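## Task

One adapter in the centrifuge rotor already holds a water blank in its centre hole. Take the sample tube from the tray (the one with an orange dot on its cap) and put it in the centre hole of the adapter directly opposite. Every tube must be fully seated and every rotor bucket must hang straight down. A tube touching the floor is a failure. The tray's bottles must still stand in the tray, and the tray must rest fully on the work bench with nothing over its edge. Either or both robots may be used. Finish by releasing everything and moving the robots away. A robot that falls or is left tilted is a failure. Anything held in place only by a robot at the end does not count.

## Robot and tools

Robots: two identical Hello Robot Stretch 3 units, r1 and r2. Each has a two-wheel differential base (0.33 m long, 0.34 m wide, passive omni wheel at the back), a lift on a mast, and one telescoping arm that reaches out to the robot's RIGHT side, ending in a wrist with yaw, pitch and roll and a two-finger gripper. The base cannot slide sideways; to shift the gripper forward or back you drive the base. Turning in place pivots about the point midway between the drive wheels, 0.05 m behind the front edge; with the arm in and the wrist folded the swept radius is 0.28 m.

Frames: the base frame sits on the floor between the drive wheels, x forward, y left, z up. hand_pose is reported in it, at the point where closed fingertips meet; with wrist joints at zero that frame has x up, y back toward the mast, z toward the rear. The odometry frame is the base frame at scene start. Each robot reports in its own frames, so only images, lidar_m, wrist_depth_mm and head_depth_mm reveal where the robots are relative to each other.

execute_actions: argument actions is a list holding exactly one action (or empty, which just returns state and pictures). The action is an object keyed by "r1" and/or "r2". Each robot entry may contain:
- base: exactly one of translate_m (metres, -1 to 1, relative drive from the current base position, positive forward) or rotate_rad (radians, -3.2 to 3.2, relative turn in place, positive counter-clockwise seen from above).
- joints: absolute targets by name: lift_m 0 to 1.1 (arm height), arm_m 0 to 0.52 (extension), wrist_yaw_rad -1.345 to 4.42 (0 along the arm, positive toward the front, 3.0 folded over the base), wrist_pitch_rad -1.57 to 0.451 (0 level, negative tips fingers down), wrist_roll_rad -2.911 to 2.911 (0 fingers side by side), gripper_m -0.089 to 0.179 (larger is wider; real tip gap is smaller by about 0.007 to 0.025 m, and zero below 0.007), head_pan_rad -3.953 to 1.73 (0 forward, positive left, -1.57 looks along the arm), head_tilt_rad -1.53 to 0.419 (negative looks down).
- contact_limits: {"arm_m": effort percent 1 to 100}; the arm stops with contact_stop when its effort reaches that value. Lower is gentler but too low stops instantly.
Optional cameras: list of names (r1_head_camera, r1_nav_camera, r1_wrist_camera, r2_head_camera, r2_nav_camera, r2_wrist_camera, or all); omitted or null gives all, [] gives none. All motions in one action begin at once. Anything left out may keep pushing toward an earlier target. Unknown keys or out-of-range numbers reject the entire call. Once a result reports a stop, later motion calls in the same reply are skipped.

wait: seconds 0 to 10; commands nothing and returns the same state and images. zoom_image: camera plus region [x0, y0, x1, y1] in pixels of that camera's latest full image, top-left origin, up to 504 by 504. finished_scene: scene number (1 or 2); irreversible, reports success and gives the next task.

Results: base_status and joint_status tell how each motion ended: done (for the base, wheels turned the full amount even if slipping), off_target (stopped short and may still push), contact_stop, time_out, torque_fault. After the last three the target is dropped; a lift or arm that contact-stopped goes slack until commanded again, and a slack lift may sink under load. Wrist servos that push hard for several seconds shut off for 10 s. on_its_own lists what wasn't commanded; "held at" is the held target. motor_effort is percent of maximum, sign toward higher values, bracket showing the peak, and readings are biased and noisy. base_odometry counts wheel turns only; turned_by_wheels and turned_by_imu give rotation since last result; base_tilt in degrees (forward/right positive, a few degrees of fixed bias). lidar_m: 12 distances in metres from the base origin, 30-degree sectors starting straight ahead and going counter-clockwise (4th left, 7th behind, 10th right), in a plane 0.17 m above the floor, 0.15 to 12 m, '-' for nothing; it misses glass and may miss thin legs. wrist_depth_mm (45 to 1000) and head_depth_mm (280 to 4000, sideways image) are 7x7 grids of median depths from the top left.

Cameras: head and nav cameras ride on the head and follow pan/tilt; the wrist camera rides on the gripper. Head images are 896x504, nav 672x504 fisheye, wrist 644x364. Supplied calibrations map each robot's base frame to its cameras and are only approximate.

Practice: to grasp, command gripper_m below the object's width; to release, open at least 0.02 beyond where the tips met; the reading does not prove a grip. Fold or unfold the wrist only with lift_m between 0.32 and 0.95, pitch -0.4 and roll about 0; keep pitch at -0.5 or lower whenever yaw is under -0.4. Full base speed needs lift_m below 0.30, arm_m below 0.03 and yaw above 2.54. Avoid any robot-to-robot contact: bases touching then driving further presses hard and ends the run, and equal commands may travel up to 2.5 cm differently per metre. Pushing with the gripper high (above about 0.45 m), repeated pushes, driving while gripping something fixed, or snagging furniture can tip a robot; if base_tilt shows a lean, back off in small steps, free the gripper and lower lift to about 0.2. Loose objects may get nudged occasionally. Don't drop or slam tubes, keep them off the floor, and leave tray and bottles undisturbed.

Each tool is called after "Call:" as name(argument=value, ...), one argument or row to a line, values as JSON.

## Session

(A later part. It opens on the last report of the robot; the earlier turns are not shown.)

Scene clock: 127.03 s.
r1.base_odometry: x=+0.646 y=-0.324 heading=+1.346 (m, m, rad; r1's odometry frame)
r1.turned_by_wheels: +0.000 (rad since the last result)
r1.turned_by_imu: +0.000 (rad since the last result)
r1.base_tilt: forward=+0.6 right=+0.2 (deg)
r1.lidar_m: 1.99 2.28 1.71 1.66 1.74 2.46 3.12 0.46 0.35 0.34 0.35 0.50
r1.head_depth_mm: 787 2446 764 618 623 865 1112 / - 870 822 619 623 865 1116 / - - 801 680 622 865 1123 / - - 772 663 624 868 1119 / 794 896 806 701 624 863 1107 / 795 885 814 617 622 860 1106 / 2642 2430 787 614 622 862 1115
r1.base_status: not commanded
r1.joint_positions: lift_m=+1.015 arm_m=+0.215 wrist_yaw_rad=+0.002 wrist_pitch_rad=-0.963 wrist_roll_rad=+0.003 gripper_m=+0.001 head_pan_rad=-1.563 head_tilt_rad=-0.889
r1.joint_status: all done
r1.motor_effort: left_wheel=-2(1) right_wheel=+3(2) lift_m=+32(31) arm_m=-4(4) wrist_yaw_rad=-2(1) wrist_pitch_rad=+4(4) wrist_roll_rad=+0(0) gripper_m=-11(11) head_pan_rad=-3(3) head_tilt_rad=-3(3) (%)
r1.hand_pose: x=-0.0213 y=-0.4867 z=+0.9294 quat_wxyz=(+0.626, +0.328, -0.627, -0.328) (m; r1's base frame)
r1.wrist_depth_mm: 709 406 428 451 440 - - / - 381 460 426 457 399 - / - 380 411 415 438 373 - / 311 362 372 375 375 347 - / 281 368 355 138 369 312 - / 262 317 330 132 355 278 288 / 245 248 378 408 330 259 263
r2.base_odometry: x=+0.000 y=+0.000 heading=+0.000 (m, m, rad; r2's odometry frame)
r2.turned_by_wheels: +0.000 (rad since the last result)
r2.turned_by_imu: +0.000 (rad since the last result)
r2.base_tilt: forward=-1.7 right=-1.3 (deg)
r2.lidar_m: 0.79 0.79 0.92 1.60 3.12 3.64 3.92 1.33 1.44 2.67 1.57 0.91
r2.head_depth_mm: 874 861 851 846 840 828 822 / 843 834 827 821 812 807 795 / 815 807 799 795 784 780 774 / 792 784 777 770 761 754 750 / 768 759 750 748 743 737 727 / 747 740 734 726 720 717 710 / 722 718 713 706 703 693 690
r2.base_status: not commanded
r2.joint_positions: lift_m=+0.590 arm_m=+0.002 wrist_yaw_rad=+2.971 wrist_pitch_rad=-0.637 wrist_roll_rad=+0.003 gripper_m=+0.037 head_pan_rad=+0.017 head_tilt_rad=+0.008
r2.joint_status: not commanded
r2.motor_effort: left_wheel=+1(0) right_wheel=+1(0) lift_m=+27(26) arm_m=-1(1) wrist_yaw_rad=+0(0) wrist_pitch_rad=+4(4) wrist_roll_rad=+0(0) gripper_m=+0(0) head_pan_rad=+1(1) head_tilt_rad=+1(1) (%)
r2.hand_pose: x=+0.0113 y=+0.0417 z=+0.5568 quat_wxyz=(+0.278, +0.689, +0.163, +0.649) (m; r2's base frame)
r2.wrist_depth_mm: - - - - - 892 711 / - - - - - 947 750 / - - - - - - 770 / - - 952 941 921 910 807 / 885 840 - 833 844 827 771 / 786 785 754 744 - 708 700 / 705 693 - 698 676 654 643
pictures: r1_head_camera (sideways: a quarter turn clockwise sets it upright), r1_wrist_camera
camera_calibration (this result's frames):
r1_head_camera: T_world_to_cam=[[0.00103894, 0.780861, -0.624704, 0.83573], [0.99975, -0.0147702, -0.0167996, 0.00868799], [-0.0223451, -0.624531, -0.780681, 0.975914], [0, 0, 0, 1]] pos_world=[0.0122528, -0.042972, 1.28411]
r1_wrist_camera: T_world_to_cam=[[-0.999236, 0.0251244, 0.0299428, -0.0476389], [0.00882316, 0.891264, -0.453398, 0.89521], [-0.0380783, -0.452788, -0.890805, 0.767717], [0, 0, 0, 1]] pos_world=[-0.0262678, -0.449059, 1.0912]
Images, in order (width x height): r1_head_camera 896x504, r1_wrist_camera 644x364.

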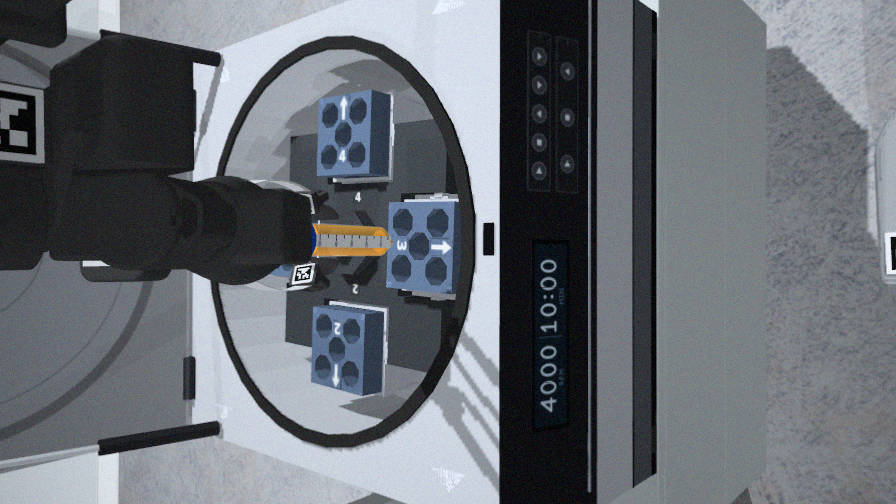

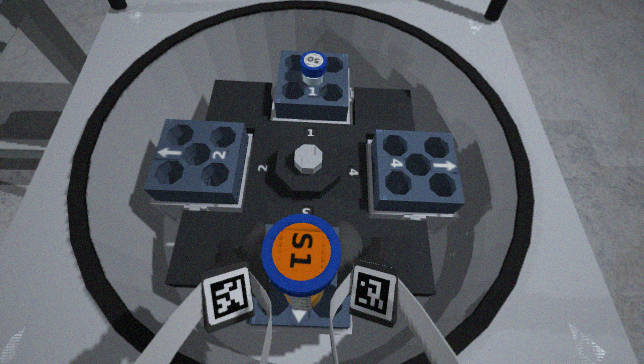

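Call:
execute_actions(
  actions=[
    {"r1":{"base":{"translate_m":0.003},"joints":{"arm_m":0.223,"lift_m":0.98}}},
  ],
  cameras=["r1_head_camera","r1_wrist_camera"],
)

Call:
zoom_image(
  camera="r1_head_camera",
  region=[250,130,550,370],
)

Scene clock: 135.63 s.
r1.base_odometry: x=+0.647 y=-0.321 heading=+1.346 (m, m, rad; r1's odometry frame)
r1.turned_by_wheels: +0.000 (rad since the last result)
r1.turned_by_imu: -0.001 (rad since the last result)
r1.base_tilt: forward=+0.5 right=+0.2 (deg)
r1.lidar_m: 1.98 2.27 1.71 1.67 1.75 2.46 3.13 0.46 0.35 0.34 0.35 0.50
r1.head_depth_mm: - 2277 765 618 623 862 1112 / - - 824 617 622 864 1108 / - - 834 698 625 869 1121 / 794 - 772 663 622 867 1123 / 798 890 805 613 624 865 1110 / 799 886 811 618 623 864 1116 / 2711 2431 791 615 623 863 1113
r1.base_status: done
r1.joint_positions: lift_m=+0.980 arm_m=+0.223 wrist_yaw_rad=+0.002 wrist_pitch_rad=-0.963 wrist_roll_rad=+0.003 gripper_m=+0.001 head_pan_rad=-1.563 head_tilt_rad=-0.889
r1.joint_status: all done
r1.motor_effort: left_wheel=-2(3) right_wheel=+3(7) lift_m=+25(32) arm_m=+3(4) wrist_yaw_rad=-1(1) wrist_pitch_rad=+4(4) wrist_roll_rad=+0(0) gripper_m=-11(12) head_pan_rad=-3(3) head_tilt_rad=-3(3) (%)
r1.hand_pose: x=-0.0213 y=-0.4942 z=+0.8947 quat_wxyz=(+0.626, +0.328, -0.627, -0.328) (m; r1's base frame)
r1.wrist_depth_mm: 639 363 414 425 399 393 - / 676 363 423 392 427 354 - / 296 344 360 379 362 346 - / 271 333 336 339 338 335 293 / 250 335 315 137 323 326 266 / 231 295 292 132 306 271 245 / 215 219 364 342 369 225 229
r2.base_odometry: x=+0.000 y=+0.000 heading=+0.000 (m, m, rad; r2's odometry frame)
r2.turned_by_wheels: +0.000 (rad since the last result)
r2.turned_by_imu: +0.001 (rad since the last result)
r2.base_tilt: forward=-1.7 right=-1.3 (deg)
r2.lidar_m: 0.79 0.79 0.91 1.60 3.12 3.65 3.91 1.33 1.44 2.67 1.57 0.91
r2.head_depth_mm: 872 863 854 845 840 829 825 / 839 834 823 823 809 803 795 / 817 810 801 794 788 778 771 / 790 784 777 772 763 756 752 / 768 762 755 746 742 736 729 / 746 738 732 727 722 715 709 / 723 719 710 707 701 697 692
r2.base_status: not commanded
r2.joint_positions: lift_m=+0.590 arm_m=+0.002 wrist_yaw_rad=+2.971 wrist_pitch_rad=-0.637 wrist_roll_rad=+0.003 gripper_m=+0.037 head_pan_rad=+0.017 head_tilt_rad=+0.008
r2.joint_status: not commanded
r2.motor_effort: left_wheel=+0(1) right_wheel=+0(1) lift_m=+27(26) arm_m=+0(1) wrist_yaw_rad=+1(0) wrist_pitch_rad=+4(4) wrist_roll_rad=+0(0) gripper_m=+1(0) head_pan_rad=+1(0) head_tilt_rad=+2(3) (%)
r2.hand_pose: x=+0.0113 y=+0.0417 z=+0.5568 quat_wxyz=(+0.278, +0.689, +0.163, +0.649) (m; r2's base frame)
r2.wrist_depth_mm: - - - - - 882 705 / - - - - - 917 745 / - - - - - - 748 / - - 957 968 931 907 821 / 880 872 - 830 821 805 785 / 778 750 751 744 - 714 702 / 695 686 - 682 661 657 641
pictures: r1_head_camera (sideways: a quarter turn clockwise sets it upright), r1_wrist_camera
camera_calibration (this result's frames):
r1_head_camera: T_world_to_cam=[[0.00103894, 0.780861, -0.624704, 0.83573], [0.99975, -0.0147702, -0.0167995, 0.00868799], [-0.0223451, -0.624531, -0.780681, 0.975914], [0, 0, 0, 1]] pos_world=[0.0122528, -0.042972, 1.28411]
r1_wrist_camera: T_world_to_cam=[[-0.999236, 0.0251248, 0.0299427, -0.0464122], [0.00882364, 0.891264, -0.453398, 0.886131], [-0.0380784, -0.452788, -0.890805, 0.73343], [0, 0, 0, 1]] pos_world=[-0.0262678, -0.456523, 1.0565]
Images, in order (width x height): r1_head_camera 896x504, r1_wrist_camera 644x364.

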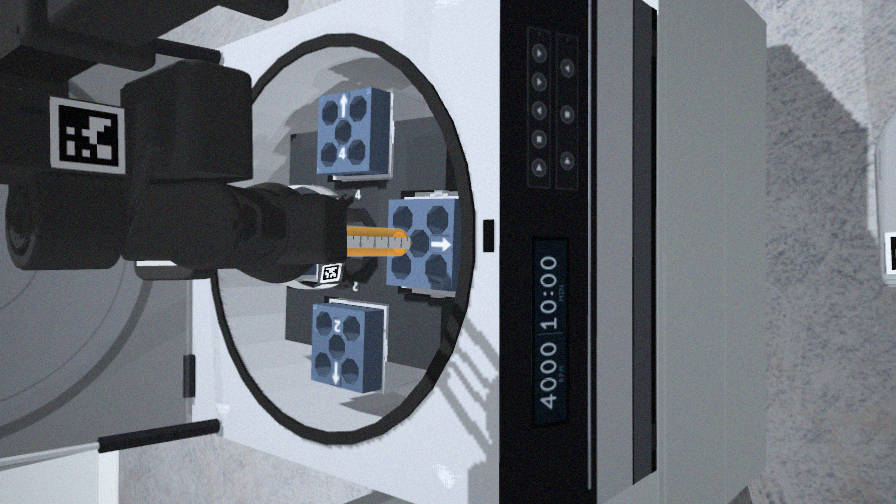

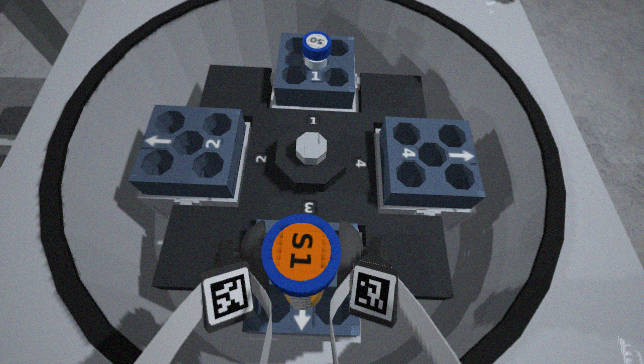

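Region (250, 130, 550, 370) of r1_head_camera's 896x504 image, scaled by 1.680, with more detail than that image has; it fills the top 403 rows of this view, and the rest is white.

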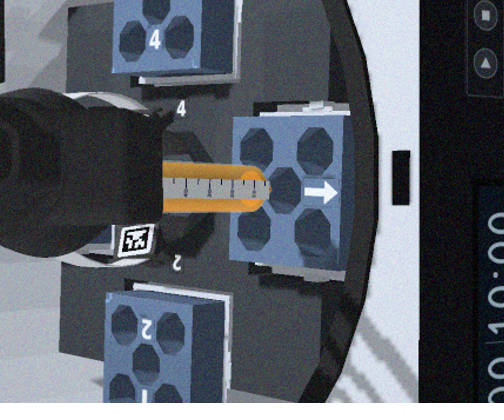

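Consistent with the plan. Lower further.

Call:
execute_actions(
  actions=[
    {"r1":{"joints":{"lift_m":0.95}}},
  ],
  cameras=["r1_head_camera","r1_wrist_camera"],
)

Call:
zoom_image(
  camera="r1_head_camera",
  region=[250,130,550,370],
)

Scene clock: 139.20 s.
r1.base_odometry: x=+0.647 y=-0.321 heading=+1.346 (m, m, rad; r1's odometry frame)
r1.turned_by_wheels: +0.000 (rad since the last result)
r1.turned_by_imu: -0.001 (rad since the last result)
r1.base_tilt: forward=+0.5 right=+0.3 (deg)
r1.lidar_m: 1.99 2.28 1.72 1.67 1.74 2.46 3.12 0.46 0.35 0.34 0.35 0.50
r1.head_depth_mm: 764 - 775 619 622 863 1117 / - - 791 620 622 869 1111 / 765 - 784 699 623 865 1122 / 780 - - 636 624 865 1127 / 795 887 808 611 624 870 1116 / 796 884 812 617 624 863 1105 / 2697 2431 788 619 624 864 1106
r1.base_status: not commanded
r1.joint_positions: lift_m=+0.950 arm_m=+0.223 wrist_yaw_rad=+0.002 wrist_pitch_rad=-0.963 wrist_roll_rad=+0.003 gripper_m=+0.001 head_pan_rad=-1.563 head_tilt_rad=-0.889
r1.joint_status: all done
r1.motor_effort: left_wheel=-2(2) right_wheel=+3(2) lift_m=+24(24) arm_m=+3(3) wrist_yaw_rad=-1(2) wrist_pitch_rad=+4(4) wrist_roll_rad=+0(0) gripper_m=-11(11) head_pan_rad=-3(3) head_tilt_rad=-3(3) (%)
r1.hand_pose: x=-0.0213 y=-0.4942 z=+0.8647 quat_wxyz=(+0.626, +0.328, -0.627, -0.328) (m; r1's base frame)
r1.wrist_depth_mm: 315 332 408 385 398 345 - / 285 338 372 363 392 340 - / 276 319 325 314 331 330 278 / 266 310 312 308 313 315 256 / 241 310 287 138 293 324 234 / 204 282 272 131 279 274 215 / 187 216 345 256 355 199 202
r2.base_odometry: x=+0.000 y=+0.000 heading=+0.000 (m, m, rad; r2's odometry frame)
r2.turned_by_wheels: +0.000 (rad since the last result)
r2.turned_by_imu: +0.001 (rad since the last result)
r2.base_tilt: forward=-1.6 right=-1.4 (deg)
r2.lidar_m: 0.79 0.79 0.92 1.60 3.12 3.62 3.91 1.33 1.44 2.67 1.57 0.91
r2.head_depth_mm: 870 863 852 842 838 830 824 / 846 833 826 817 809 806 794 / 814 806 801 795 785 781 773 / 792 782 775 769 761 757 752 / 767 760 757 748 743 736 729 / 746 736 731 727 721 716 711 / 723 716 716 707 701 696 689
r2.base_status: not commanded
r2.joint_positions: lift_m=+0.590 arm_m=+0.002 wrist_yaw_rad=+2.971 wrist_pitch_rad=-0.637 wrist_roll_rad=+0.003 gripper_m=+0.037 head_pan_rad=+0.017 head_tilt_rad=+0.008
r2.joint_status: not commanded
r2.motor_effort: left_wheel=+0(0) right_wheel=+0(0) lift_m=+27(27) arm_m=-1(1) wrist_yaw_rad=+0(0) wrist_pitch_rad=+3(3) wrist_roll_rad=+0(0) gripper_m=+1(0) head_pan_rad=+1(1) head_tilt_rad=+1(1) (%)
r2.hand_pose: x=+0.0113 y=+0.0417 z=+0.5568 quat_wxyz=(+0.278, +0.689, +0.163, +0.649) (m; r2's base frame)
r2.wrist_depth_mm: - - - - - 871 710 / - - - - - 935 719 / - - - - - - 758 / - - 954 946 911 924 799 / 900 867 - 829 848 804 774 / 772 765 757 726 - 709 714 / 684 681 - 682 652 649 643
pictures: r1_head_camera (sideways: a quarter turn clockwise sets it upright), r1_wrist_camera
camera_calibration (this result's frames):
r1_head_camera: T_world_to_cam=[[0.00103884, 0.780861, -0.624704, 0.83573], [0.99975, -0.01477, -0.0167995, 0.00868799], [-0.022345, -0.624531, -0.780681, 0.975914], [0, 0, 0, 1]] pos_world=[0.0122528, -0.042972, 1.28411]
r1_wrist_camera: T_world_to_cam=[[-0.999236, 0.0251248, 0.0299427, -0.0455139], [0.00882363, 0.891264, -0.453398, 0.87253], [-0.0380784, -0.452788, -0.890805, 0.706704], [0, 0, 0, 1]] pos_world=[-0.0262678, -0.456524, 1.0265]
Images, in order (width x height): r1_head_camera 896x504, r1_wrist_camera 644x364.

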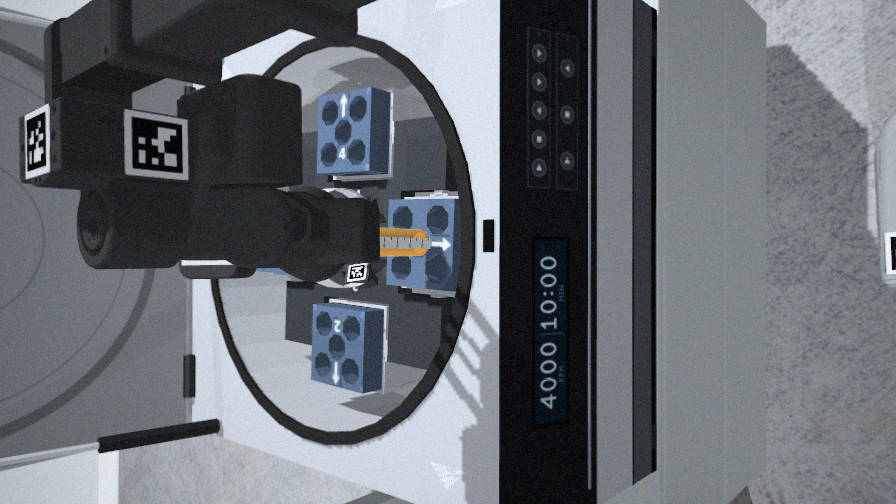

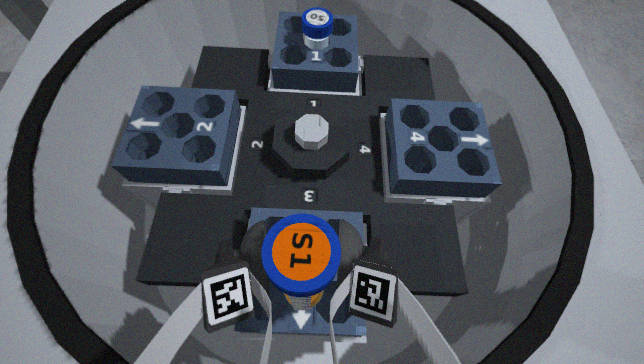

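Region (250, 130, 550, 370) of r1_head_camera's 896x504 image, scaled by 1.680, with more detail than that image has; it fills the top 403 rows of this view, and the rest is white.

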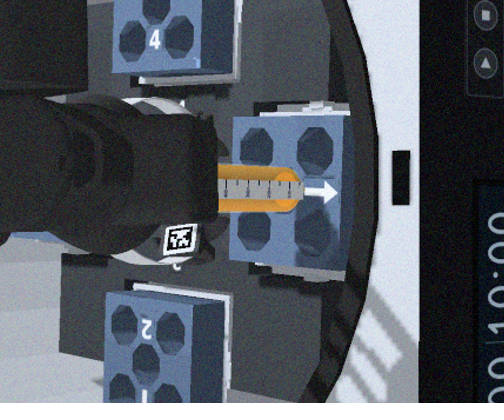

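Call:
execute_actions(
  actions=[
    {"r1":{"joints":{"lift_m":0.935}}},
  ],
  cameras=["r1_head_camera","r1_wrist_camera"],
)

Call:
zoom_image(
  camera="r1_head_camera",
  region=[330,170,510,320],
)

Scene clock: 143.67 s.
r1.base_odometry: x=+0.647 y=-0.321 heading=+1.346 (m, m, rad; r1's odometry frame)
r1.turned_by_wheels: +0.000 (rad since the last result)
r1.turned_by_imu: -0.001 (rad since the last result)
r1.base_tilt: forward=+0.5 right=+0.2 (deg)
r1.lidar_m: 1.98 2.27 1.71 1.67 1.75 2.46 3.13 0.46 0.35 0.34 0.35 0.50
r1.head_depth_mm: 799 - 793 619 623 862 1119 / 763 - 778 619 623 863 1112 / 776 - 773 698 622 866 1123 / 795 - - 633 625 867 1123 / 794 889 807 613 623 869 1113 / 796 886 811 617 622 862 1107 / 2679 2450 788 614 624 860 1116
r1.base_status: not commanded
r1.joint_positions: lift_m=+0.935 arm_m=+0.223 wrist_yaw_rad=+0.002 wrist_pitch_rad=-0.954 wrist_roll_rad=+0.003 gripper_m=+0.001 head_pan_rad=-1.563 head_tilt_rad=-0.889
r1.joint_status: all done
r1.motor_effort: left_wheel=-1(2) right_wheel=+2(2) lift_m=+22(24) arm_m=+3(3) wrist_yaw_rad=-2(1) wrist_pitch_rad=+2(4) wrist_roll_rad=+1(0) gripper_m=-12(13) head_pan_rad=-3(3) head_tilt_rad=-3(2) (%)
r1.hand_pose: x=-0.0213 y=-0.4962 z=+0.8509 quat_wxyz=(+0.628, +0.325, -0.628, -0.325) (m; r1's base frame)
r1.wrist_depth_mm: 293 332 403 359 400 330 - / 274 337 354 350 368 331 304 / 273 297 312 296 315 313 267 / 264 296 291 296 296 305 245 / 245 282 269 138 281 320 221 / 206 271 - 132 266 266 201 / 175 224 331 228 340 205 188
r2.base_odometry: x=+0.000 y=+0.000 heading=+0.000 (m, m, rad; r2's odometry frame)
r2.turned_by_wheels: +0.000 (rad since the last result)
r2.turned_by_imu: +0.001 (rad since the last result)
r2.base_tilt: forward=-1.7 right=-1.3 (deg)
r2.lidar_m: 0.79 0.79 0.92 1.60 3.12 3.63 3.91 1.34 1.44 2.67 1.57 0.91
r2.head_depth_mm: 869 861 856 844 835 833 822 / 840 835 825 819 808 806 797 / 816 809 802 793 785 781 771 / 791 784 775 772 761 757 750 / 769 760 755 751 742 736 727 / 745 738 731 728 720 716 710 / 724 717 714 706 700 696 691
r2.base_status: not commanded
r2.joint_positions: lift_m=+0.590 arm_m=+0.002 wrist_yaw_rad=+2.971 wrist_pitch_rad=-0.637 wrist_roll_rad=+0.003 gripper_m=+0.037 head_pan_rad=+0.017 head_tilt_rad=+0.008
r2.joint_status: not commanded
r2.motor_effort: left_wheel=+0(0) right_wheel=+0(1) lift_m=+27(26) arm_m=-1(0) wrist_yaw_rad=+0(1) wrist_pitch_rad=+3(4) wrist_roll_rad=+0(0) gripper_m=+0(0) head_pan_rad=+0(0) head_tilt_rad=+3(1) (%)
r2.hand_pose: x=+0.0113 y=+0.0417 z=+0.5568 quat_wxyz=(+0.278, +0.689, +0.163, +0.649) (m; r2's base frame)
r2.wrist_depth_mm: - - - - - 869 690 / - - - - - 960 724 / - - - - - - 757 / - - 992 945 934 904 809 / 890 869 - 829 831 804 766 / 759 779 753 734 - 724 704 / 693 682 - 697 667 653 641
pictures: r1_head_camera (sideways: a quarter turn clockwise sets it upright), r1_wrist_camera
camera_calibration (this result's frames):
r1_head_camera: T_world_to_cam=[[0.00103903, 0.780861, -0.624704, 0.83573], [0.99975, -0.0147703, -0.0167995, 0.00868799], [-0.0223452, -0.624531, -0.780681, 0.975914], [0, 0, 0, 1]] pos_world=[0.0122528, -0.042972, 1.28411]
r1_wrist_camera: T_world_to_cam=[[-0.999236, 0.0253932, 0.0296966, -0.0447042], [0.00883179, 0.887142, -0.461412, 0.872859], [-0.0380619, -0.460797, -0.886689, 0.686051], [0, 0, 0, 1]] pos_world=[-0.0262666, -0.457084, 1.01239]
Images, in order (width x height): r1_head_camera 896x504, r1_wrist_camera 644x364.

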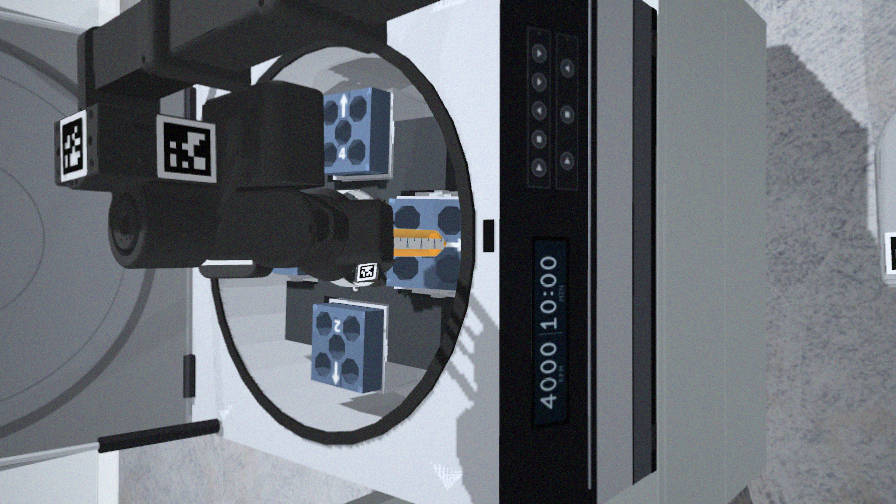

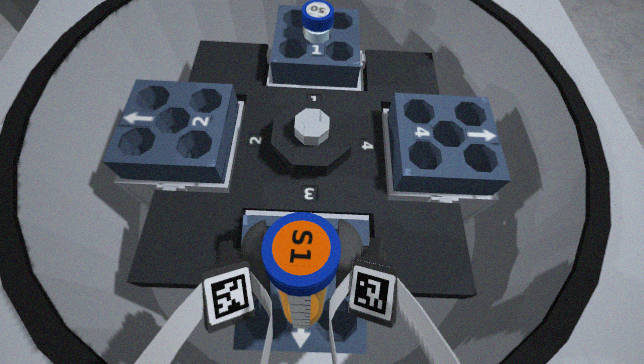

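Region (330, 170, 510, 320) of r1_head_camera's 896x504 image, scaled by 2.800, with more detail than that image has.

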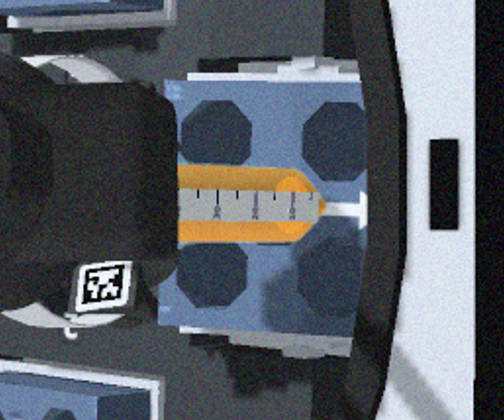

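Call:
execute_actions(
  actions=[
    {"r1":{"joints":{"lift_m":0.965}}},
  ],
  cameras=[],
)

Call:
execute_actions(
  actions=[
    {"r1":{"joints":{"arm_m":0.245}}},
  ],
  cameras=["r1_head_camera","r1_wrist_camera"],
)

Call:
zoom_image(
  camera="r1_head_camera",
  region=[330,170,510,320],
)

Scene clock: 149.77 s.
r1.base_odometry: x=+0.647 y=-0.321 heading=+1.346 (m, m, rad; r1's odometry frame)
r1.turned_by_wheels: +0.000 (rad since the last result)
r1.turned_by_imu: -0.001 (rad since the last result)
r1.base_tilt: forward=+0.6 right=+0.2 (deg)
r1.lidar_m: 1.98 2.27 1.71 1.67 1.75 2.46 3.11 0.46 0.35 0.34 0.35 0.50
r1.head_depth_mm: - 871 753 617 623 863 1111 / - - 806 620 624 862 1111 / - - 817 697 623 867 1120 / 764 - - 628 625 866 1124 / 798 888 808 612 624 865 1110 / 795 886 809 617 623 864 1112 / 2739 2410 783 616 624 863 1114
r1.base_status: not commanded
r1.joint_positions: lift_m=+0.965 arm_m=+0.223 wrist_yaw_rad=+0.002 wrist_pitch_rad=-0.957 wrist_roll_rad=+0.003 gripper_m=+0.001 head_pan_rad=-1.563 head_tilt_rad=-0.889
r1.joint_status: all done
r1.motor_effort: left_wheel=-1(2) right_wheel=+3(2) lift_m=+32(33) arm_m=+2(3) wrist_yaw_rad=-1(1) wrist_pitch_rad=+2(2) wrist_roll_rad=+1(0) gripper_m=-12(11) head_pan_rad=-3(3) head_tilt_rad=-3(3) (%)
r1.hand_pose: x=-0.0213 y=-0.4956 z=+0.8802 quat_wxyz=(+0.627, +0.326, -0.628, -0.326) (m; r1's base frame)
r1.wrist_depth_mm: 603 350 414 413 402 365 - / 310 360 402 374 406 340 - / 285 334 341 342 344 332 - / 264 319 324 321 327 325 273 / 244 327 303 138 310 327 250 / 217 285 278 131 292 277 230 / 203 221 360 301 369 218 217
r2.base_odometry: x=+0.000 y=+0.000 heading=+0.000 (m, m, rad; r2's odometry frame)
r2.turned_by_wheels: +0.000 (rad since the last result)
r2.turned_by_imu: +0.001 (rad since the last result)
r2.base_tilt: forward=-1.7 right=-1.3 (deg)
r2.lidar_m: 0.79 0.79 0.91 1.61 3.13 3.63 3.91 1.33 1.44 2.67 1.57 0.91
r2.head_depth_mm: 872 861 855 845 840 833 824 / 843 831 827 819 810 803 797 / 813 809 801 794 785 783 775 / 791 780 777 768 762 759 752 / 769 760 754 745 744 734 730 / 748 739 732 726 719 715 711 / 726 719 711 706 702 697 688
r2.base_status: not commanded
r2.joint_positions: lift_m=+0.590 arm_m=+0.002 wrist_yaw_rad=+2.971 wrist_pitch_rad=-0.637 wrist_roll_rad=+0.003 gripper_m=+0.037 head_pan_rad=+0.017 head_tilt_rad=+0.008
r2.joint_status: not commanded
r2.motor_effort: left_wheel=+0(0) right_wheel=+1(0) lift_m=+27(26) arm_m=-1(1) wrist_yaw_rad=+1(0) wrist_pitch_rad=+4(4) wrist_roll_rad=+1(0) gripper_m=+0(0) head_pan_rad=+1(1) head_tilt_rad=+1(1) (%)
r2.hand_pose: x=+0.0113 y=+0.0417 z=+0.5568 quat_wxyz=(+0.278, +0.689, +0.163, +0.649) (m; r2's base frame)
r2.wrist_depth_mm: - - - - - 901 698 / - - - - - 958 729 / - - - - - - 779 / - - 960 963 947 910 782 / 880 865 - 823 848 810 777 / 761 752 748 737 - 724 701 / 693 686 - 684 670 658 656
pictures: none
No camera images: the call's "cameras" was empty. Leave "cameras" out to get every camera's image.

Scene clock: 150.83 s.
r1.base_odometry: x=+0.647 y=-0.321 heading=+1.346 (m, m, rad; r1's odometry frame)
r1.turned_by_wheels: +0.000 (rad since the last result)
r1.turned_by_imu: +0.000 (rad since the last result)
r1.base_tilt: forward=+0.5 right=+0.2 (deg)
r1.lidar_m: 1.98 2.28 1.71 1.66 1.74 2.46 3.12 0.46 0.35 0.34 0.35 0.50
r1.head_depth_mm: - 867 745 618 624 863 1114 / - - 823 619 623 866 1117 / - - 833 697 623 865 1118 / 764 - 774 668 623 868 1124 / 795 890 806 611 623 862 1111 / 795 889 810 617 621 862 1106 / 2726 2438 788 616 624 866 1113
r1.base_status: not commanded
r1.joint_positions: lift_m=+0.965 arm_m=+0.245 wrist_yaw_rad=+0.002 wrist_pitch_rad=-0.957 wrist_roll_rad=+0.003 gripper_m=+0.001 head_pan_rad=-1.563 head_tilt_rad=-0.889
r1.joint_status: all done
r1.motor_effort: left_wheel=-2(2) right_wheel=+2(2) lift_m=+32(32) arm_m=+3(3) wrist_yaw_rad=-1(1) wrist_pitch_rad=+2(2) wrist_roll_rad=+1(1) gripper_m=-12(12) head_pan_rad=-2(3) head_tilt_rad=-3(2) (%)
r1.hand_pose: x=-0.0213 y=-0.5175 z=+0.8802 quat_wxyz=(+0.627, +0.326, -0.628, -0.326) (m; r1's base frame)
r1.wrist_depth_mm: 594 343 394 403 384 363 - / 305 346 395 364 411 337 - / 284 332 352 363 361 337 - / 267 305 318 314 321 316 277 / 256 319 304 138 306 321 249 / 229 286 281 131 291 303 231 / 202 266 358 245 369 249 214
r2.base_odometry: x=+0.000 y=+0.000 heading=+0.000 (m, m, rad; r2's odometry frame)
r2.turned_by_wheels: +0.000 (rad since the last result)
r2.turned_by_imu: +0.000 (rad since the last result)
r2.base_tilt: forward=-1.7 right=-1.4 (deg)
r2.lidar_m: 0.79 0.79 0.91 1.60 3.14 3.63 3.91 1.33 1.44 2.66 1.57 0.91
r2.head_depth_mm: 868 863 852 845 837 831 826 / 842 836 824 823 811 804 797 / 815 812 800 793 785 779 774 / 791 783 774 770 763 757 752 / 766 761 754 748 744 736 728 / 745 739 731 728 719 715 710 / 724 719 713 708 702 697 688
r2.base_status: not commanded
r2.joint_positions: lift_m=+0.590 arm_m=+0.002 wrist_yaw_rad=+2.971 wrist_pitch_rad=-0.637 wrist_roll_rad=+0.003 gripper_m=+0.037 head_pan_rad=+0.017 head_tilt_rad=+0.008
r2.joint_status: not commanded
r2.motor_effort: left_wheel=+0(0) right_wheel=+0(0) lift_m=+27(27) arm_m=-1(1) wrist_yaw_rad=+1(0) wrist_pitch_rad=+3(4) wrist_roll_rad=+0(0) gripper_m=+1(0) head_pan_rad=+1(1) head_tilt_rad=+2(1) (%)
r2.hand_pose: x=+0.0113 y=+0.0417 z=+0.5568 quat_wxyz=(+0.278, +0.689, +0.163, +0.649) (m; r2's base frame)
r2.wrist_depth_mm: - - - - - 893 696 / - - - - - 955 722 / - - - - - - 765 / - - 953 936 917 887 793 / 888 877 - 848 832 796 778 / 781 760 750 748 - 716 718 / 700 685 - 695 667 652 636
pictures: r1_head_camera (sideways: a quarter turn clockwise sets it upright), r1_wrist_camera
camera_calibration (this result's frames):
r1_head_camera: T_world_to_cam=[[0.00103884, 0.780861, -0.624704, 0.83573], [0.99975, -0.01477, -0.0167995, 0.00868799], [-0.022345, -0.624531, -0.780681, 0.975914], [0, 0, 0, 1]] pos_world=[0.0122528, -0.042972, 1.28411]
r1_wrist_camera: T_world_to_cam=[[-0.999236, 0.0252975, 0.0297808, -0.0451552], [0.00882482, 0.888554, -0.458688, 0.90358], [-0.0380654, -0.458075, -0.888098, 0.704786], [0, 0, 0, 1]] pos_world=[-0.0262666, -0.478892, 1.04172]
Images, in order (width x height): r1_head_camera 896x504, r1_wrist_camera 644x364.

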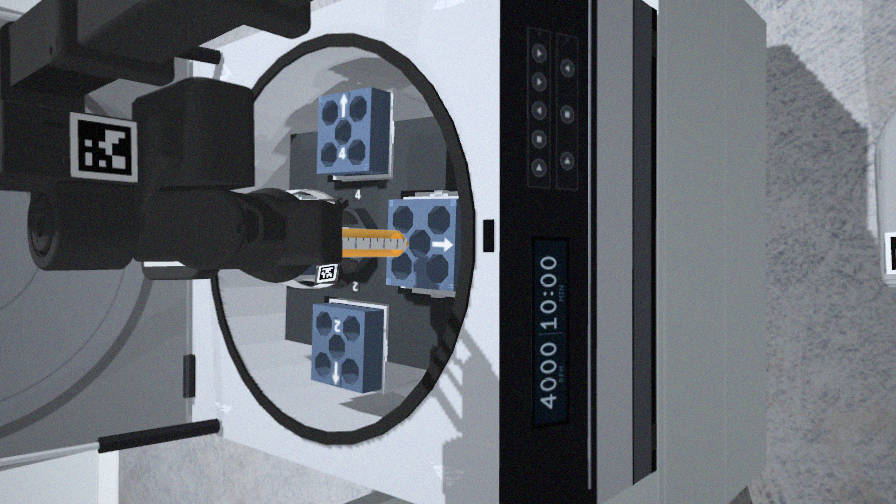

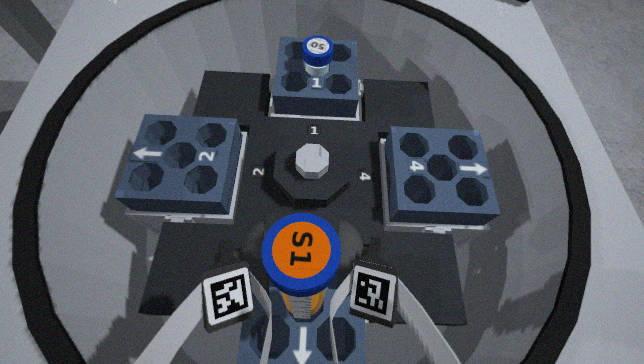

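Region (330, 170, 510, 320) of r1_head_camera's 896x504 image, scaled by 2.800, with more detail than that image has.

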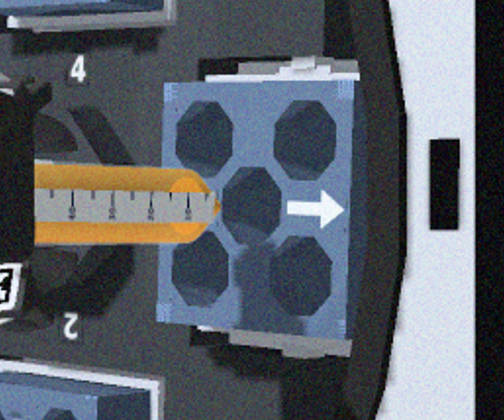

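Call:
execute_actions(
  actions=[
    {"r1":{"joints":{"lift_m":0.935}}},
  ],
  cameras=["r1_head_camera","r1_wrist_camera"],
)

Call:
zoom_image(
  camera="r1_head_camera",
  region=[330,170,510,320],
)

Scene clock: 154.97 s.
r1.base_odometry: x=+0.647 y=-0.321 heading=+1.346 (m, m, rad; r1's odometry frame)
r1.turned_by_wheels: +0.000 (rad since the last result)
r1.turned_by_imu: -0.001 (rad since the last result)
r1.base_tilt: forward=+0.6 right=+0.2 (deg)
r1.lidar_m: 1.99 2.28 1.71 1.66 1.74 2.46 3.12 0.46 0.35 0.34 0.35 0.50
r1.head_depth_mm: 792 - 787 618 623 867 1114 / 764 - 796 618 623 864 1120 / 765 - 798 697 624 867 1125 / 779 - - 664 623 862 1122 / 795 886 809 612 622 864 1114 / 796 886 809 617 624 860 1113 / 2720 2458 789 615 622 864 1110
r1.base_status: not commanded
r1.joint_positions: lift_m=+0.935 arm_m=+0.245 wrist_yaw_rad=+0.002 wrist_pitch_rad=-0.958 wrist_roll_rad=+0.003 gripper_m=+0.001 head_pan_rad=-1.563 head_tilt_rad=-0.889
r1.joint_status: all done
r1.motor_effort: left_wheel=-1(1) right_wheel=+2(3) lift_m=+24(25) arm_m=+3(4) wrist_yaw_rad=-1(2) wrist_pitch_rad=+2(2) wrist_roll_rad=+0(0) gripper_m=-11(11) head_pan_rad=-3(3) head_tilt_rad=-4(3) (%)
r1.hand_pose: x=-0.0213 y=-0.5174 z=+0.8504 quat_wxyz=(+0.627, +0.326, -0.628, -0.326) (m; r1's base frame)
r1.wrist_depth_mm: 292 318 392 365 382 324 - / 268 337 352 339 370 331 294 / 271 300 310 307 310 317 267 / 269 276 291 286 286 293 243 / 256 306 274 138 279 304 225 / 228 254 228 131 258 282 207 / 194 267 299 218 342 246 187
r2.base_odometry: x=+0.000 y=+0.000 heading=+0.000 (m, m, rad; r2's odometry frame)
r2.turned_by_wheels: +0.000 (rad since the last result)
r2.turned_by_imu: +0.001 (rad since the last result)
r2.base_tilt: forward=-1.7 right=-1.3 (deg)
r2.lidar_m: 0.79 0.79 0.92 1.60 3.13 3.62 3.92 1.33 1.44 2.67 1.57 0.91
r2.head_depth_mm: 870 861 856 846 835 829 818 / 845 834 827 820 810 803 800 / 814 807 802 795 789 782 772 / 790 784 775 769 761 757 752 / 770 761 754 748 742 739 730 / 745 737 732 728 720 717 710 / 724 719 711 704 698 698 690
r2.base_status: not commanded
r2.joint_positions: lift_m=+0.590 arm_m=+0.002 wrist_yaw_rad=+2.971 wrist_pitch_rad=-0.637 wrist_roll_rad=+0.003 gripper_m=+0.037 head_pan_rad=+0.017 head_tilt_rad=+0.008
r2.joint_status: not commanded
r2.motor_effort: left_wheel=+0(0) right_wheel=+1(0) lift_m=+27(27) arm_m=-1(1) wrist_yaw_rad=-1(1) wrist_pitch_rad=+4(3) wrist_roll_rad=+0(0) gripper_m=+0(0) head_pan_rad=+1(1) head_tilt_rad=+1(2) (%)
r2.hand_pose: x=+0.0113 y=+0.0417 z=+0.5568 quat_wxyz=(+0.278, +0.689, +0.163, +0.649) (m; r2's base frame)
r2.wrist_depth_mm: - - - - - 891 706 / - - - - - 948 740 / - - - - - - 785 / - - 982 927 933 915 793 / 889 844 - 830 835 799 778 / 769 762 745 742 - 724 712 / 692 685 - 683 663 660 651
pictures: r1_head_camera (sideways: a quarter turn clockwise sets it upright), r1_wrist_camera
camera_calibration (this result's frames):
r1_head_camera: T_world_to_cam=[[0.00103875, 0.780861, -0.624704, 0.83573], [0.99975, -0.0147699, -0.0167995, 0.00868799], [-0.0223449, -0.624531, -0.780681, 0.975914], [0, 0, 0, 1]] pos_world=[0.0122528, -0.042972, 1.28411]
r1_wrist_camera: T_world_to_cam=[[-0.999236, 0.0252853, 0.0297922, -0.0442879], [0.00882452, 0.888744, -0.458319, 0.889638], [-0.0380664, -0.457706, -0.888288, 0.678762], [0, 0, 0, 1]] pos_world=[-0.0262667, -0.478867, 1.01199]
Images, in order (width x height): r1_head_camera 896x504, r1_wrist_camera 644x364.

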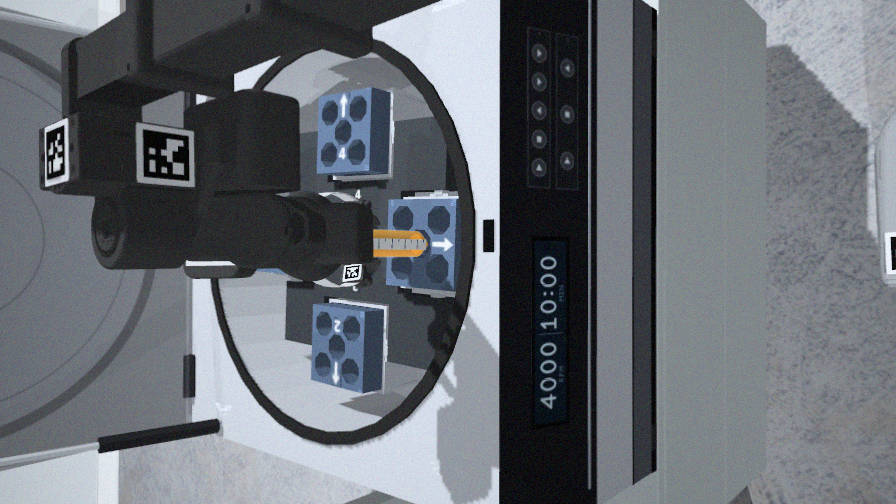

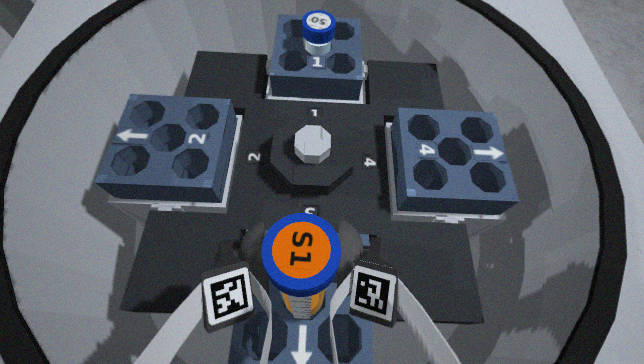

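Region (330, 170, 510, 320) of r1_head_camera's 896x504 image, scaled by 2.800, with more detail than that image has.

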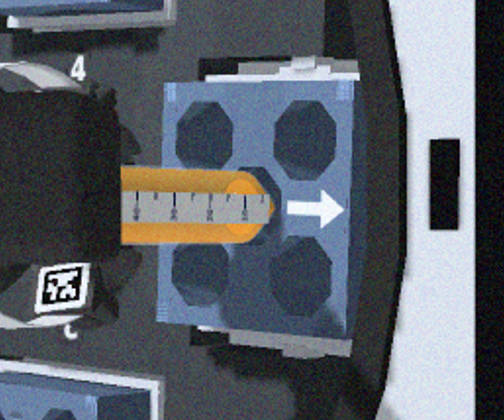

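Call:
execute_actions(
  actions=[
    {"r1":{"joints":{"lift_m":0.905,"arm_m":0.241}}},
  ],
  cameras=["r1_head_camera","r1_wrist_camera"],
)

Call:
zoom_image(
  camera="r1_head_camera",
  region=[330,170,510,320],
)

Scene clock: 158.33 s.
r1.base_odometry: x=+0.647 y=-0.321 heading=+1.346 (m, m, rad; r1's odometry frame)
r1.turned_by_wheels: +0.000 (rad since the last result)
r1.turned_by_imu: -0.001 (rad since the last result)
r1.base_tilt: forward=+0.5 right=+0.2 (deg)
r1.lidar_m: 1.98 2.28 1.71 1.66 1.74 2.46 3.13 0.46 0.35 0.34 0.35 0.50
r1.head_depth_mm: 813 2606 - 605 622 868 1115 / 794 - 770 618 623 868 1109 / 795 - - 688 622 871 1119 / 794 889 - 631 622 864 1120 / 794 888 805 612 624 868 1114 / 796 885 810 616 623 862 1111 / 2727 2424 785 617 622 866 1115
r1.base_status: not commanded
r1.joint_positions: lift_m=+0.905 arm_m=+0.241 wrist_yaw_rad=+0.002 wrist_pitch_rad=-0.958 wrist_roll_rad=+0.003 gripper_m=+0.001 head_pan_rad=-1.563 head_tilt_rad=-0.889
r1.joint_status: all done
r1.motor_effort: left_wheel=-2(2) right_wheel=+2(3) lift_m=+24(24) arm_m=-3(4) wrist_yaw_rad=-2(1) wrist_pitch_rad=+3(2) wrist_roll_rad=+0(1) gripper_m=-12(11) head_pan_rad=-3(3) head_tilt_rad=-3(4) (%)
r1.hand_pose: x=-0.0213 y=-0.5140 z=+0.8204 quat_wxyz=(+0.627, +0.326, -0.628, -0.326) (m; r1's base frame)
r1.wrist_depth_mm: 259 322 365 316 374 310 278 / 268 289 315 311 322 309 254 / 260 256 274 260 280 274 245 / 268 254 261 260 267 262 232 / 253 243 236 138 248 289 217 / 225 225 224 131 230 243 194 / 192 260 261 194 312 243 164
r2.base_odometry: x=+0.000 y=+0.000 heading=+0.000 (m, m, rad; r2's odometry frame)
r2.turned_by_wheels: +0.000 (rad since the last result)
r2.turned_by_imu: +0.001 (rad since the last result)
r2.base_tilt: forward=-1.7 right=-1.3 (deg)
r2.lidar_m: 0.79 0.79 0.92 1.60 3.13 3.66 3.91 1.34 1.45 2.67 1.57 0.91
r2.head_depth_mm: 870 860 857 847 837 831 820 / 843 833 828 819 809 801 795 / 817 809 800 792 786 779 772 / 791 782 776 772 762 757 750 / 769 760 755 750 743 735 730 / 744 737 733 727 721 715 708 / 725 720 712 709 701 695 691
r2.base_status: not commanded
r2.joint_positions: lift_m=+0.590 arm_m=+0.002 wrist_yaw_rad=+2.971 wrist_pitch_rad=-0.637 wrist_roll_rad=+0.003 gripper_m=+0.037 head_pan_rad=+0.017 head_tilt_rad=+0.008
r2.joint_status: not commanded
r2.motor_effort: left_wheel=+0(0) right_wheel=+0(0) lift_m=+27(26) arm_m=-1(1) wrist_yaw_rad=+1(1) wrist_pitch_rad=+3(4) wrist_roll_rad=+0(0) gripper_m=+0(0) head_pan_rad=+1(0) head_tilt_rad=+2(1) (%)
r2.hand_pose: x=+0.0113 y=+0.0417 z=+0.5568 quat_wxyz=(+0.278, +0.689, +0.163, +0.649) (m; r2's base frame)
r2.wrist_depth_mm: - - - - - 899 712 / - - - - - 954 753 / - - - - - - 756 / - - 979 962 921 895 798 / 870 855 - 844 824 807 781 / 778 760 754 734 - 726 707 / 699 687 - 686 658 660 654
pictures: r1_head_camera (sideways: a quarter turn clockwise sets it upright), r1_wrist_camera
camera_calibration (this result's frames):
r1_head_camera: T_world_to_cam=[[0.00103894, 0.780861, -0.624704, 0.83573], [0.99975, -0.0147702, -0.0167995, 0.00868799], [-0.0223451, -0.624531, -0.780681, 0.975914], [0, 0, 0, 1]] pos_world=[0.0122528, -0.042972, 1.28411]
r1_wrist_camera: T_world_to_cam=[[-0.999236, 0.0252855, 0.0297933, -0.0434827], [0.00882573, 0.888762, -0.458285, 0.872786], [-0.0380672, -0.457672, -0.888306, 0.65373], [0, 0, 0, 1]] pos_world=[-0.0262668, -0.475405, 0.981992]
Images, in order (width x height): r1_head_camera 896x504, r1_wrist_camera 644x364.

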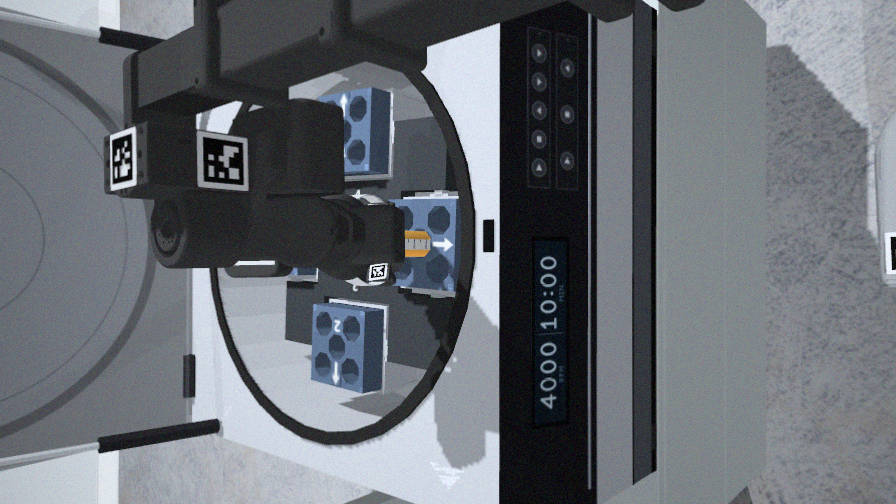

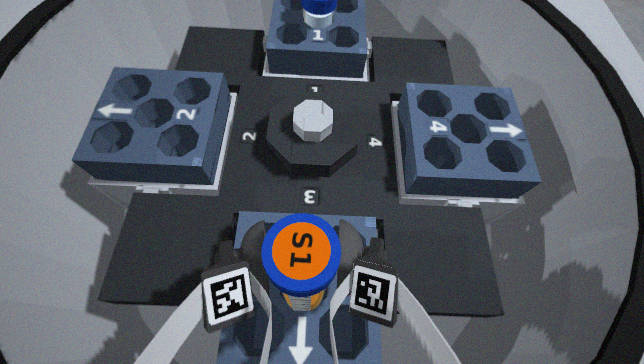

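Region (330, 170, 510, 320) of r1_head_camera's 896x504 image, scaled by 2.800, with more detail than that image has.

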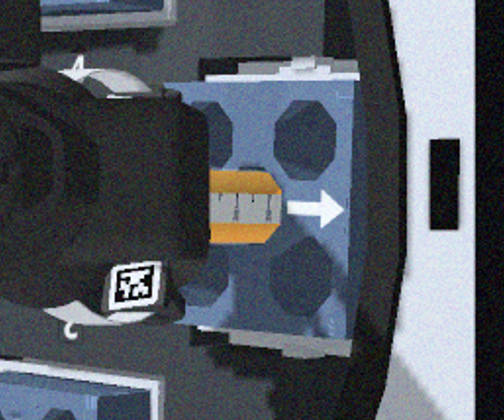

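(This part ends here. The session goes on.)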